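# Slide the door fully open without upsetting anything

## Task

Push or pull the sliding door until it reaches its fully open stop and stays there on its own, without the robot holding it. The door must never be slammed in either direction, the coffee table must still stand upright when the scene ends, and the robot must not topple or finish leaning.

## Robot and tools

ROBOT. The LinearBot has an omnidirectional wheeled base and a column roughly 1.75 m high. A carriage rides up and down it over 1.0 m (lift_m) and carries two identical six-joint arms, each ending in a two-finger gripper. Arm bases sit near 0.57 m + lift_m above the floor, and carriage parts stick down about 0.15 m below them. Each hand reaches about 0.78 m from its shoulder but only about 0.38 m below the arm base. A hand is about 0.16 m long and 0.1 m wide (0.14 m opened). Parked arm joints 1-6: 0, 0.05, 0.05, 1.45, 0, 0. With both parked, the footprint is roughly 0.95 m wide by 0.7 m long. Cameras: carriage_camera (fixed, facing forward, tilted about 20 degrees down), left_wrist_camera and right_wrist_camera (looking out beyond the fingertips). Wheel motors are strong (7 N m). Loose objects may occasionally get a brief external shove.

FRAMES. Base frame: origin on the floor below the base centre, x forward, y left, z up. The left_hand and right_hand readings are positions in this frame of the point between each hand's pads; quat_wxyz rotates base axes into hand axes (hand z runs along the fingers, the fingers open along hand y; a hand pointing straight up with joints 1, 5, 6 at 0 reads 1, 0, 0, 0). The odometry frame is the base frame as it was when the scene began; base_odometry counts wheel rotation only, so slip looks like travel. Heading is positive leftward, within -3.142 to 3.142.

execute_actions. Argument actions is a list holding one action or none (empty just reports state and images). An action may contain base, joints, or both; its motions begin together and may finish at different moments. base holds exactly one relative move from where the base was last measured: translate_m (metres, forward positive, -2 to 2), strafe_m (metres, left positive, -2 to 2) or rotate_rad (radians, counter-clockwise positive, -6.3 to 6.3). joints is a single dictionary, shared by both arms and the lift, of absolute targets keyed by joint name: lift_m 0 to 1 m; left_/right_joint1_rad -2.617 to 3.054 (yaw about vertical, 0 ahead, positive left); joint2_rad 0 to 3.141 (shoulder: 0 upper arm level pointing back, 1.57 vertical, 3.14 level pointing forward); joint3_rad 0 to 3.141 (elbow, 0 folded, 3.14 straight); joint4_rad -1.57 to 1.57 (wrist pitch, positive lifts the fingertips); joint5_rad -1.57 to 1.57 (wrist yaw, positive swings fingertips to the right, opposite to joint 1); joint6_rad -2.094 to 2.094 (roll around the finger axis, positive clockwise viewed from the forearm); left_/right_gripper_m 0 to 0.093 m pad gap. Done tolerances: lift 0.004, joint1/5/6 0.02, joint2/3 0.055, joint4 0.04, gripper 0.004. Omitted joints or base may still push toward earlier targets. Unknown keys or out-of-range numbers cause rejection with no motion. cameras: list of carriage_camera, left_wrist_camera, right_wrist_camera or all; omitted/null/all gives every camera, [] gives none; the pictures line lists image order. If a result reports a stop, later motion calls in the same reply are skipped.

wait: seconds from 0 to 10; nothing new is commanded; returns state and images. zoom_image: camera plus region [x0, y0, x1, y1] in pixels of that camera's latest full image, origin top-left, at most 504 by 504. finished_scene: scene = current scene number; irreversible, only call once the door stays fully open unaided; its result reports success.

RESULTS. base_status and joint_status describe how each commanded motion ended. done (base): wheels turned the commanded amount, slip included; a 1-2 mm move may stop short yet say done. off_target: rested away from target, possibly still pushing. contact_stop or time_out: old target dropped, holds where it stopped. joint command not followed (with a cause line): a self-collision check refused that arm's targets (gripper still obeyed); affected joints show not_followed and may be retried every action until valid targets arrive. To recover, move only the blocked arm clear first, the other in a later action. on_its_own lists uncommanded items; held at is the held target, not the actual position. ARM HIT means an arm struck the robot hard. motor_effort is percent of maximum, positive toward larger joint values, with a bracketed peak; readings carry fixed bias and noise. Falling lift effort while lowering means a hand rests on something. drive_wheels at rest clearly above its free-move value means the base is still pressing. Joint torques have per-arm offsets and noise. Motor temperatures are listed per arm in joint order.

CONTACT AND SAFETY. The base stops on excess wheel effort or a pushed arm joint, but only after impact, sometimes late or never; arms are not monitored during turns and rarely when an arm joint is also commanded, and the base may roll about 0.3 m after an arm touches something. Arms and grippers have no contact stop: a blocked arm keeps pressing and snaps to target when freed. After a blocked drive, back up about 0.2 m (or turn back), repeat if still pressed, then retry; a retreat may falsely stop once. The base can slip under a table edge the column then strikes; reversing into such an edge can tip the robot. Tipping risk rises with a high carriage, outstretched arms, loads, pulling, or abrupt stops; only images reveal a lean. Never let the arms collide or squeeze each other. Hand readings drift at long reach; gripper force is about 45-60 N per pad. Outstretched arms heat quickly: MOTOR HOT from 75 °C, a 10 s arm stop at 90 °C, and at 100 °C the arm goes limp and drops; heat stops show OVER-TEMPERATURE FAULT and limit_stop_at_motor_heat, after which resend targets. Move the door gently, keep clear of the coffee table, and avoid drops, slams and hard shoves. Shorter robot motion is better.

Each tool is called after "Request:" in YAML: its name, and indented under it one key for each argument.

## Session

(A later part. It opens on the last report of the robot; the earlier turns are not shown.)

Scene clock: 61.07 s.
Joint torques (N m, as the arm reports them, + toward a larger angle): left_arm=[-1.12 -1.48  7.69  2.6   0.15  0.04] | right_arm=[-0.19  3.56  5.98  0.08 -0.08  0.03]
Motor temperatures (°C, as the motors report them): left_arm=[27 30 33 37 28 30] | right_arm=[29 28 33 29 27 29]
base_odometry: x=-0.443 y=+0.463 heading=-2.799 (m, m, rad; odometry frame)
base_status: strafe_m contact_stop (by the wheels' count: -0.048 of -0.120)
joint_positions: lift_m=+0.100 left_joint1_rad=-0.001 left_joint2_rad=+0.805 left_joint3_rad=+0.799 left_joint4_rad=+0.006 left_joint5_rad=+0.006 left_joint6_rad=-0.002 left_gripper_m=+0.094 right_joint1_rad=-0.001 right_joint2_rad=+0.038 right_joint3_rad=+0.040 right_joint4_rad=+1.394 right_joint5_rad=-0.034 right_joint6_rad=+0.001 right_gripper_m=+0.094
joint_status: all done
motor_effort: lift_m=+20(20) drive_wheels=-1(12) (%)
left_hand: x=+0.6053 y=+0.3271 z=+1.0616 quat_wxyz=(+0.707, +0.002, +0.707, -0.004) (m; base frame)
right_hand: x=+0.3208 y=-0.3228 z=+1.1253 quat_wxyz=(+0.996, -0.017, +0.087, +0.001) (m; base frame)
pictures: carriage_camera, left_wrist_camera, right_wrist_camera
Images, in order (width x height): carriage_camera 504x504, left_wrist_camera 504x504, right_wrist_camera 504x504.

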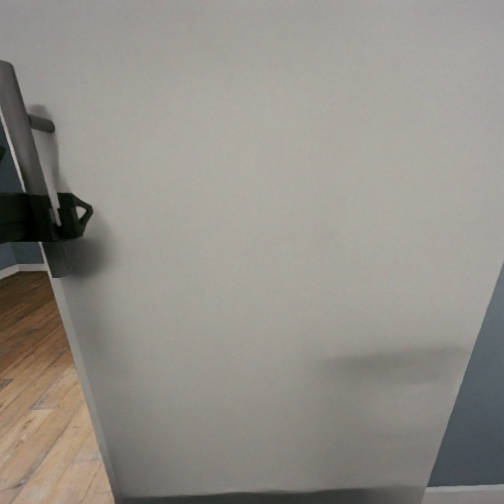

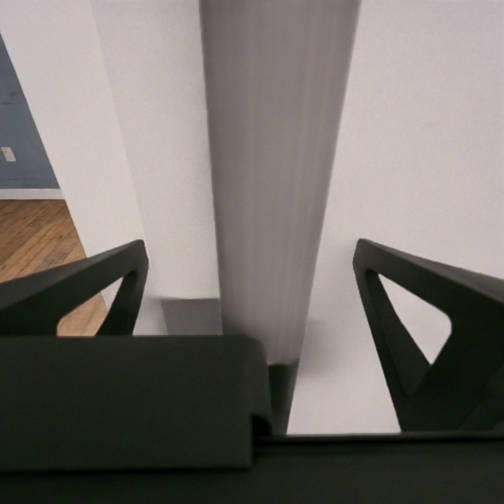

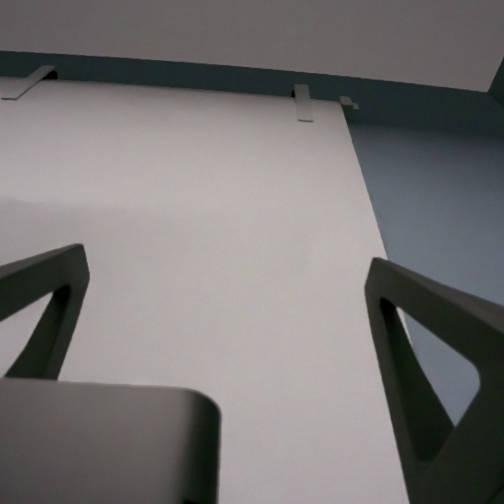

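Request:
execute_actions:
  actions:
    - {"base":{"strafe_m":-0.08},"joints":{"left_joint6_rad":0}}

Request:
execute_actions:
  actions:
    - {"base":{"strafe_m":-0.04},"joints":{"left_joint6_rad":0}}

Scene clock: 65.33 s.
Joint torques (N m, as the arm reports them, + toward a larger angle): left_arm=[-1.23 -1.02  7.72  2.69  0.19  0.03] | right_arm=[-0.1   3.64  6.09  0.06 -0.06  0.02]
Motor temperatures (°C, as the motors report them): left_arm=[27 30 33 37 28 30] | right_arm=[29 28 33 28 27 29]
base_odometry: x=-0.468 y=+0.533 heading=-2.798 (m, m, rad; odometry frame)
base_status: strafe_m contact_stop (by the wheels' count: -0.075 of -0.080)
joint_positions: lift_m=+0.100 left_joint1_rad=+0.001 left_joint2_rad=+0.805 left_joint3_rad=+0.799 left_joint4_rad=+0.006 left_joint5_rad=+0.006 left_joint6_rad=-0.002 left_gripper_m=+0.094 right_joint1_rad=-0.001 right_joint2_rad=+0.038 right_joint3_rad=+0.040 right_joint4_rad=+1.396 right_joint5_rad=-0.034 right_joint6_rad=+0.001 right_gripper_m=+0.094
joint_status: all done
motor_effort: lift_m=+20(20) drive_wheels=-1(12) (%)
left_hand: x=+0.6053 y=+0.3279 z=+1.0616 quat_wxyz=(+0.707, +0.001, +0.707, -0.002) (m; base frame)
right_hand: x=+0.3203 y=-0.3228 z=+1.1254 quat_wxyz=(+0.996, -0.017, +0.086, +0.001) (m; base frame)
pictures: carriage_camera, left_wrist_camera, right_wrist_camera
Images, in order (width x height): carriage_camera 504x504, left_wrist_camera 504x504, right_wrist_camera 504x504.

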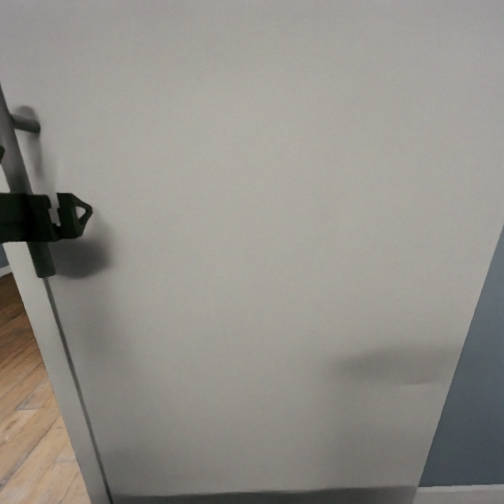

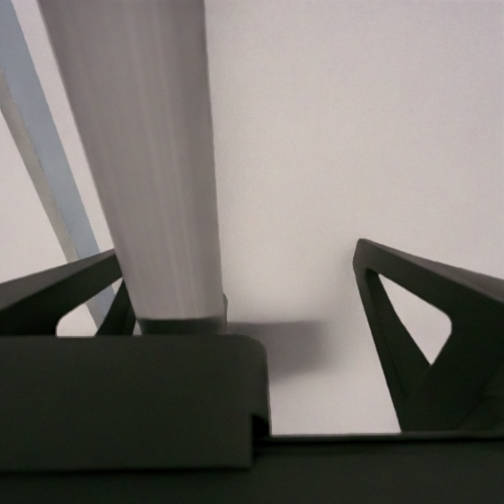

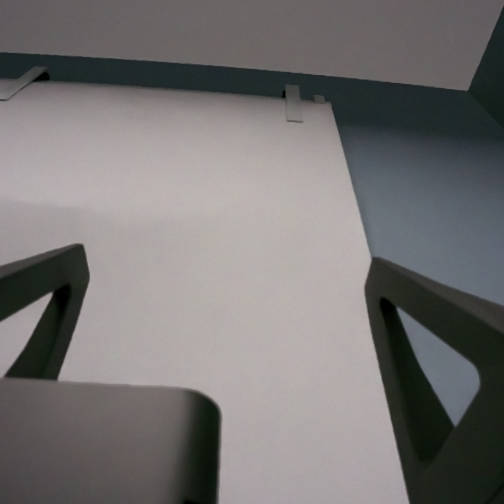

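not run: a stop came earlier in this reply.

Request:
execute_actions:
  actions:
    - {"base":{"strafe_m":-0.05},"joints":{"left_joint6_rad":0}}

Scene clock: 67.70 s.
Joint torques (N m, as the arm reports them, + toward a larger angle): left_arm=[-1.03 -1.39  8.03  2.62  0.15  0.  ] | right_arm=[-0.21  3.65  6.14  0.06 -0.06  0.  ]
Motor temperatures (°C, as the motors report them): left_arm=[27 30 33 38 28 30] | right_arm=[29 28 33 28 27 29]
base_odometry: x=-0.483 y=+0.572 heading=-2.798 (m, m, rad; odometry frame)
base_status: strafe_m contact_stop (by the wheels' count: -0.042 of -0.050)
joint_positions: lift_m=+0.100 left_joint1_rad=-0.001 left_joint2_rad=+0.805 left_joint3_rad=+0.799 left_joint4_rad=+0.007 left_joint5_rad=+0.006 left_joint6_rad=-0.002 left_gripper_m=+0.094 right_joint1_rad=-0.001 right_joint2_rad=+0.038 right_joint3_rad=+0.040 right_joint4_rad=+1.396 right_joint5_rad=-0.034 right_joint6_rad=+0.001 right_gripper_m=+0.094
joint_status: all done
motor_effort: lift_m=+20(20) drive_wheels=-1(11) (%)
left_hand: x=+0.6053 y=+0.3274 z=+1.0619 quat_wxyz=(+0.708, +0.002, +0.707, -0.003) (m; base frame)
right_hand: x=+0.3202 y=-0.3227 z=+1.1254 quat_wxyz=(+0.996, -0.017, +0.086, +0.001) (m; base frame)
pictures: carriage_camera, left_wrist_camera, right_wrist_camera
Images, in order (width x height): carriage_camera 504x504, left_wrist_camera 504x504, right_wrist_camera 504x504.

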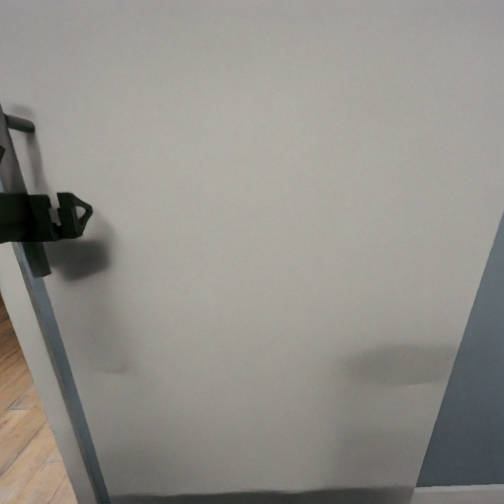

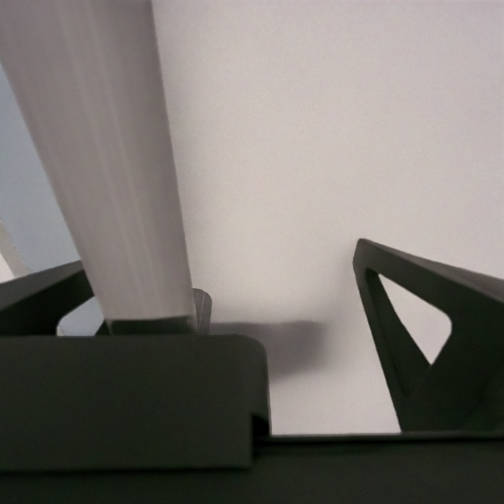

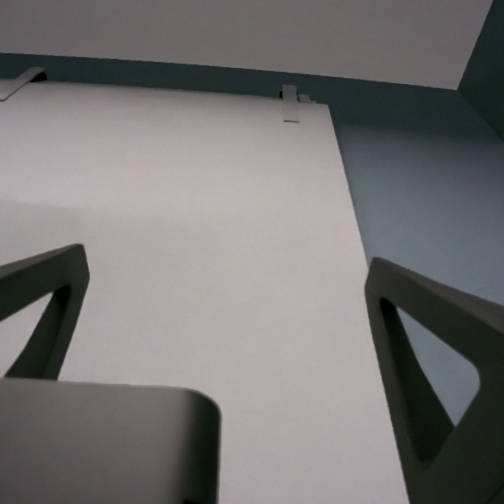

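Nearly at the stop; one more push.

Request:
execute_actions:
  actions:
    - {"base":{"strafe_m":-0.04},"joints":{"left_joint6_rad":0}}

Scene clock: 70.30 s.
Joint torques (N m, as the arm reports them, + toward a larger angle): left_arm=[-3.61 -1.68  7.86  2.57  1.43 -0.01] | right_arm=[-0.16  3.58  6.13  0.05 -0.09  0.  ]
Motor temperatures (°C, as the motors report them): left_arm=[27 30 34 38 28 30] | right_arm=[29 28 33 28 27 29]
base_odometry: x=-0.493 y=+0.602 heading=-2.798 (m, m, rad; odometry frame)
base_status: strafe_m contact_stop (by the wheels' count: -0.031 of -0.040)
joint_positions: lift_m=+0.100 left_joint1_rad=+0.027 left_joint2_rad=+0.809 left_joint3_rad=+0.799 left_joint4_rad=+0.014 left_joint5_rad=-0.109 left_joint6_rad=-0.001 left_gripper_m=+0.094 right_joint1_rad=-0.001 right_joint2_rad=+0.038 right_joint3_rad=+0.040 right_joint4_rad=+1.397 right_joint5_rad=-0.034 right_joint6_rad=+0.001 right_gripper_m=+0.094
joint_status: all done
motor_effort: lift_m=+20(20) drive_wheels=+3(11) (%)
left_hand: x=+0.6047 y=+0.3561 z=+1.0621 quat_wxyz=(+0.707, -0.049, +0.704, +0.047) (m; base frame)
right_hand: x=+0.3199 y=-0.3228 z=+1.1255 quat_wxyz=(+0.996, -0.017, +0.085, +0.001) (m; base frame)
pictures: carriage_camera, left_wrist_camera, right_wrist_camera
Images, in order (width x height): carriage_camera 504x504, left_wrist_camera 504x504, right_wrist_camera 504x504.

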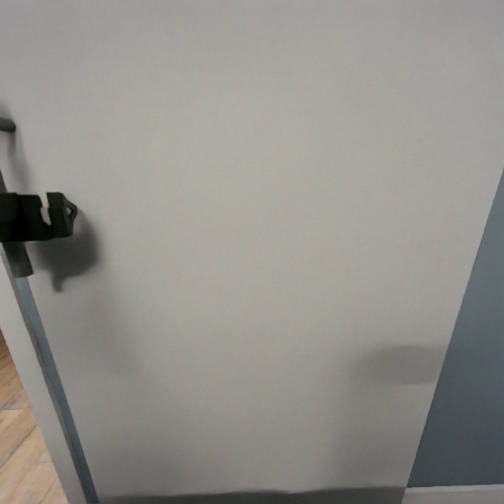

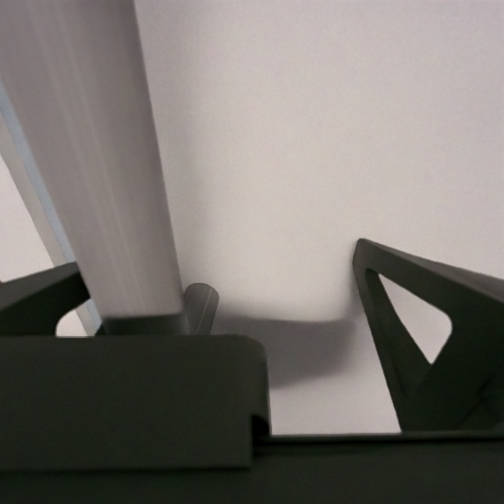

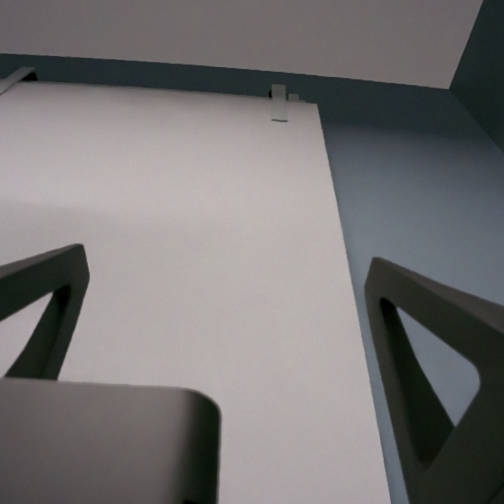

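At the stop. Release.

Request:
execute_actions:
  actions:
    - {"base":{"strafe_m":0.045}}
  cameras: ["left_wrist_camera"]

Request:
execute_actions:
  actions:
    - {"base":{"translate_m":-0.2}}

Scene clock: 73.50 s.
Joint torques (N m, as the arm reports them, + toward a larger angle): left_arm=[-0.99 -1.53  7.93  2.6   0.11  0.02] | right_arm=[-0.21  3.66  6.08  0.05 -0.07  0.  ]
Motor temperatures (°C, as the motors report them): left_arm=[27 30 34 38 28 30] | right_arm=[29 28 33 28 27 29]
base_odometry: x=-0.478 y=+0.559 heading=-2.798 (m, m, rad; odometry frame)
base_status: done
joint_positions: lift_m=+0.100 left_joint1_rad=-0.001 left_joint2_rad=+0.809 left_joint3_rad=+0.799 left_joint4_rad=+0.010 left_joint5_rad=+0.007 left_joint6_rad=-0.001 left_gripper_m=+0.094 right_joint1_rad=-0.001 right_joint2_rad=+0.038 right_joint3_rad=+0.040 right_joint4_rad=+1.397 right_joint5_rad=-0.034 right_joint6_rad=+0.001 right_gripper_m=+0.094
joint_status: not commanded
motor_effort: lift_m=+20(20) drive_wheels=+2(8) (%)
left_hand: x=+0.6064 y=+0.3271 z=+1.0612 quat_wxyz=(+0.707, +0.002, +0.707, -0.003) (m; base frame)
right_hand: x=+0.3199 y=-0.3228 z=+1.1255 quat_wxyz=(+0.996, -0.017, +0.085, +0.001) (m; base frame)
pictures: left_wrist_camera
Images, in order (width x height): left_wrist_camera 504x504.

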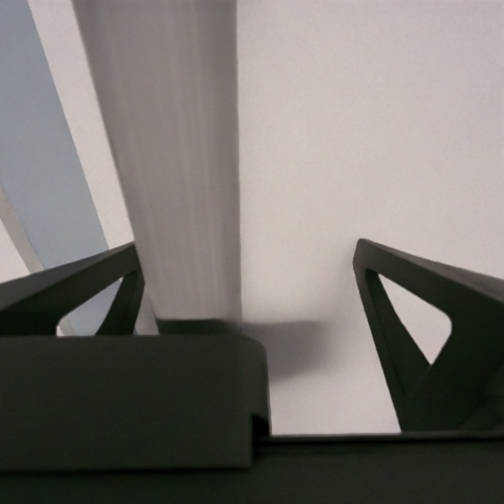

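Scene clock: 75.57 s.
Joint torques (N m, as the arm reports them, + toward a larger angle): left_arm=[-1.01 -1.56  7.91  2.52  0.13  0.06] | right_arm=[-0.21  3.65  6.02  0.01 -0.06  0.02]
Motor temperatures (°C, as the motors report them): left_arm=[27 30 34 38 28 30] | right_arm=[29 28 33 28 27 29]
base_odometry: x=-0.290 y=+0.627 heading=-2.798 (m, m, rad; odometry frame)
base_status: done
joint_positions: lift_m=+0.100 left_joint1_rad=-0.001 left_joint2_rad=+0.809 left_joint3_rad=+0.799 left_joint4_rad=+0.010 left_joint5_rad=+0.008 left_joint6_rad=-0.001 left_gripper_m=+0.094 right_joint1_rad=-0.001 right_joint2_rad=+0.038 right_joint3_rad=+0.040 right_joint4_rad=+1.399 right_joint5_rad=-0.034 right_joint6_rad=+0.001 right_gripper_m=+0.094
joint_status: not commanded
motor_effort: lift_m=+20(20) drive_wheels=-1(8) (%)
left_hand: x=+0.6064 y=+0.3269 z=+1.0613 quat_wxyz=(+0.707, +0.003, +0.707, -0.004) (m; base frame)
right_hand: x=+0.3196 y=-0.3228 z=+1.1255 quat_wxyz=(+0.996, -0.017, +0.084, +0.001) (m; base frame)
pictures: carriage_camera, left_wrist_camera, right_wrist_camera
Images, in order (width x height): carriage_camera 504x504, left_wrist_camera 504x504, right_wrist_camera 504x504.

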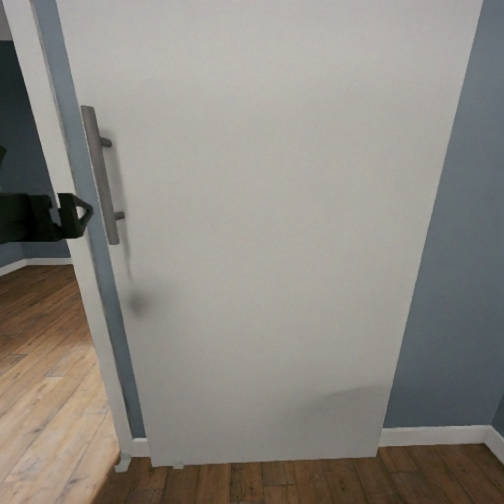

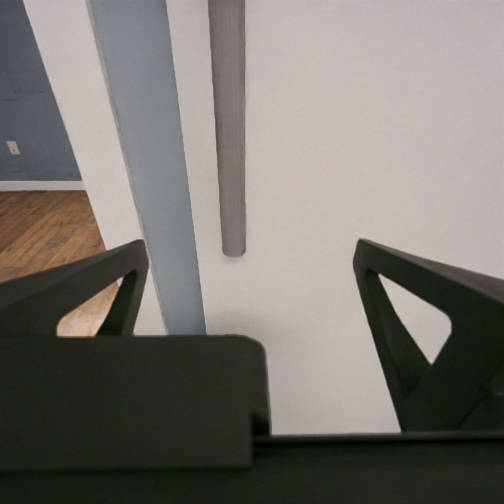

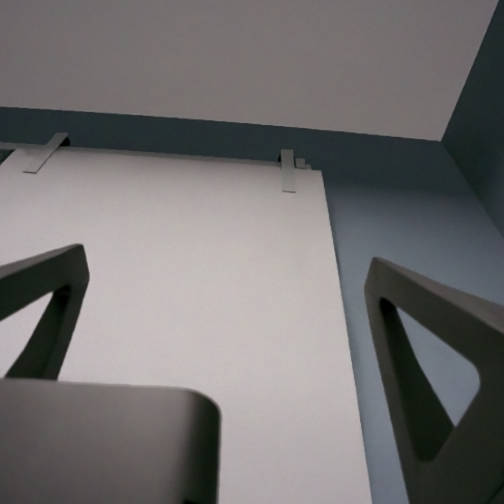

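Request:
execute_actions:
  actions:
    - {"base":{"rotate_rad":-2.3},"joints":{"left_joint2_rad":0.05,"left_joint3_rad":0.05,"left_joint4_rad":1.4}}
  cameras: ["carriage_camera"]

Scene clock: 81.27 s.
Joint torques (N m, as the arm reports them, + toward a larger angle): left_arm=[-1.06  2.39  4.31  0.14  0.1  -0.01] | right_arm=[-0.12  3.65  6.15  0.04 -0.07  0.  ]
Motor temperatures (°C, as the motors report them): left_arm=[27 31 34 37 28 30] | right_arm=[29 28 33 28 27 29]
base_odometry: x=-0.290 y=+0.627 heading=+1.185 (m, m, rad; odometry frame)
base_status: done
joint_positions: lift_m=+0.100 left_joint1_rad=-0.001 left_joint2_rad=+0.066 left_joint3_rad=+0.070 left_joint4_rad=+1.391 left_joint5_rad=+0.010 left_joint6_rad=-0.001 left_gripper_m=+0.094 right_joint1_rad=-0.001 right_joint2_rad=+0.038 right_joint3_rad=+0.040 right_joint4_rad=+1.398 right_joint5_rad=-0.034 right_joint6_rad=+0.001 right_gripper_m=+0.094
joint_status: all done
motor_effort: lift_m=+20(20) drive_wheels=+5(13) (%)
left_hand: x=+0.3212 y=+0.3269 z=+1.1332 quat_wxyz=(+0.996, +0.005, +0.087, -0.002) (m; base frame)
right_hand: x=+0.3198 y=-0.3228 z=+1.1255 quat_wxyz=(+0.996, -0.017, +0.085, +0.001) (m; base frame)
pictures: carriage_camera
Images, in order (width x height): carriage_camera 504x504.

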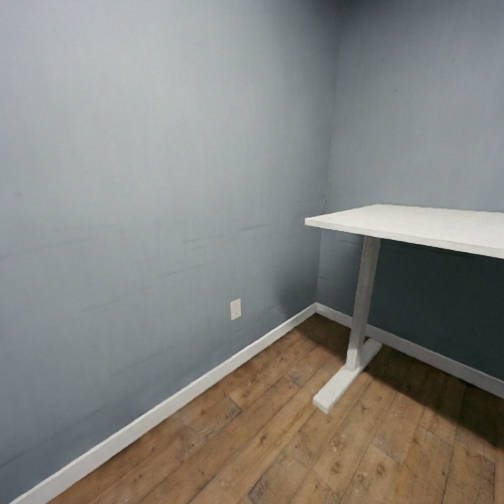

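Request:
finished_scene:
  scene: 1

The scene is finished: the task was done.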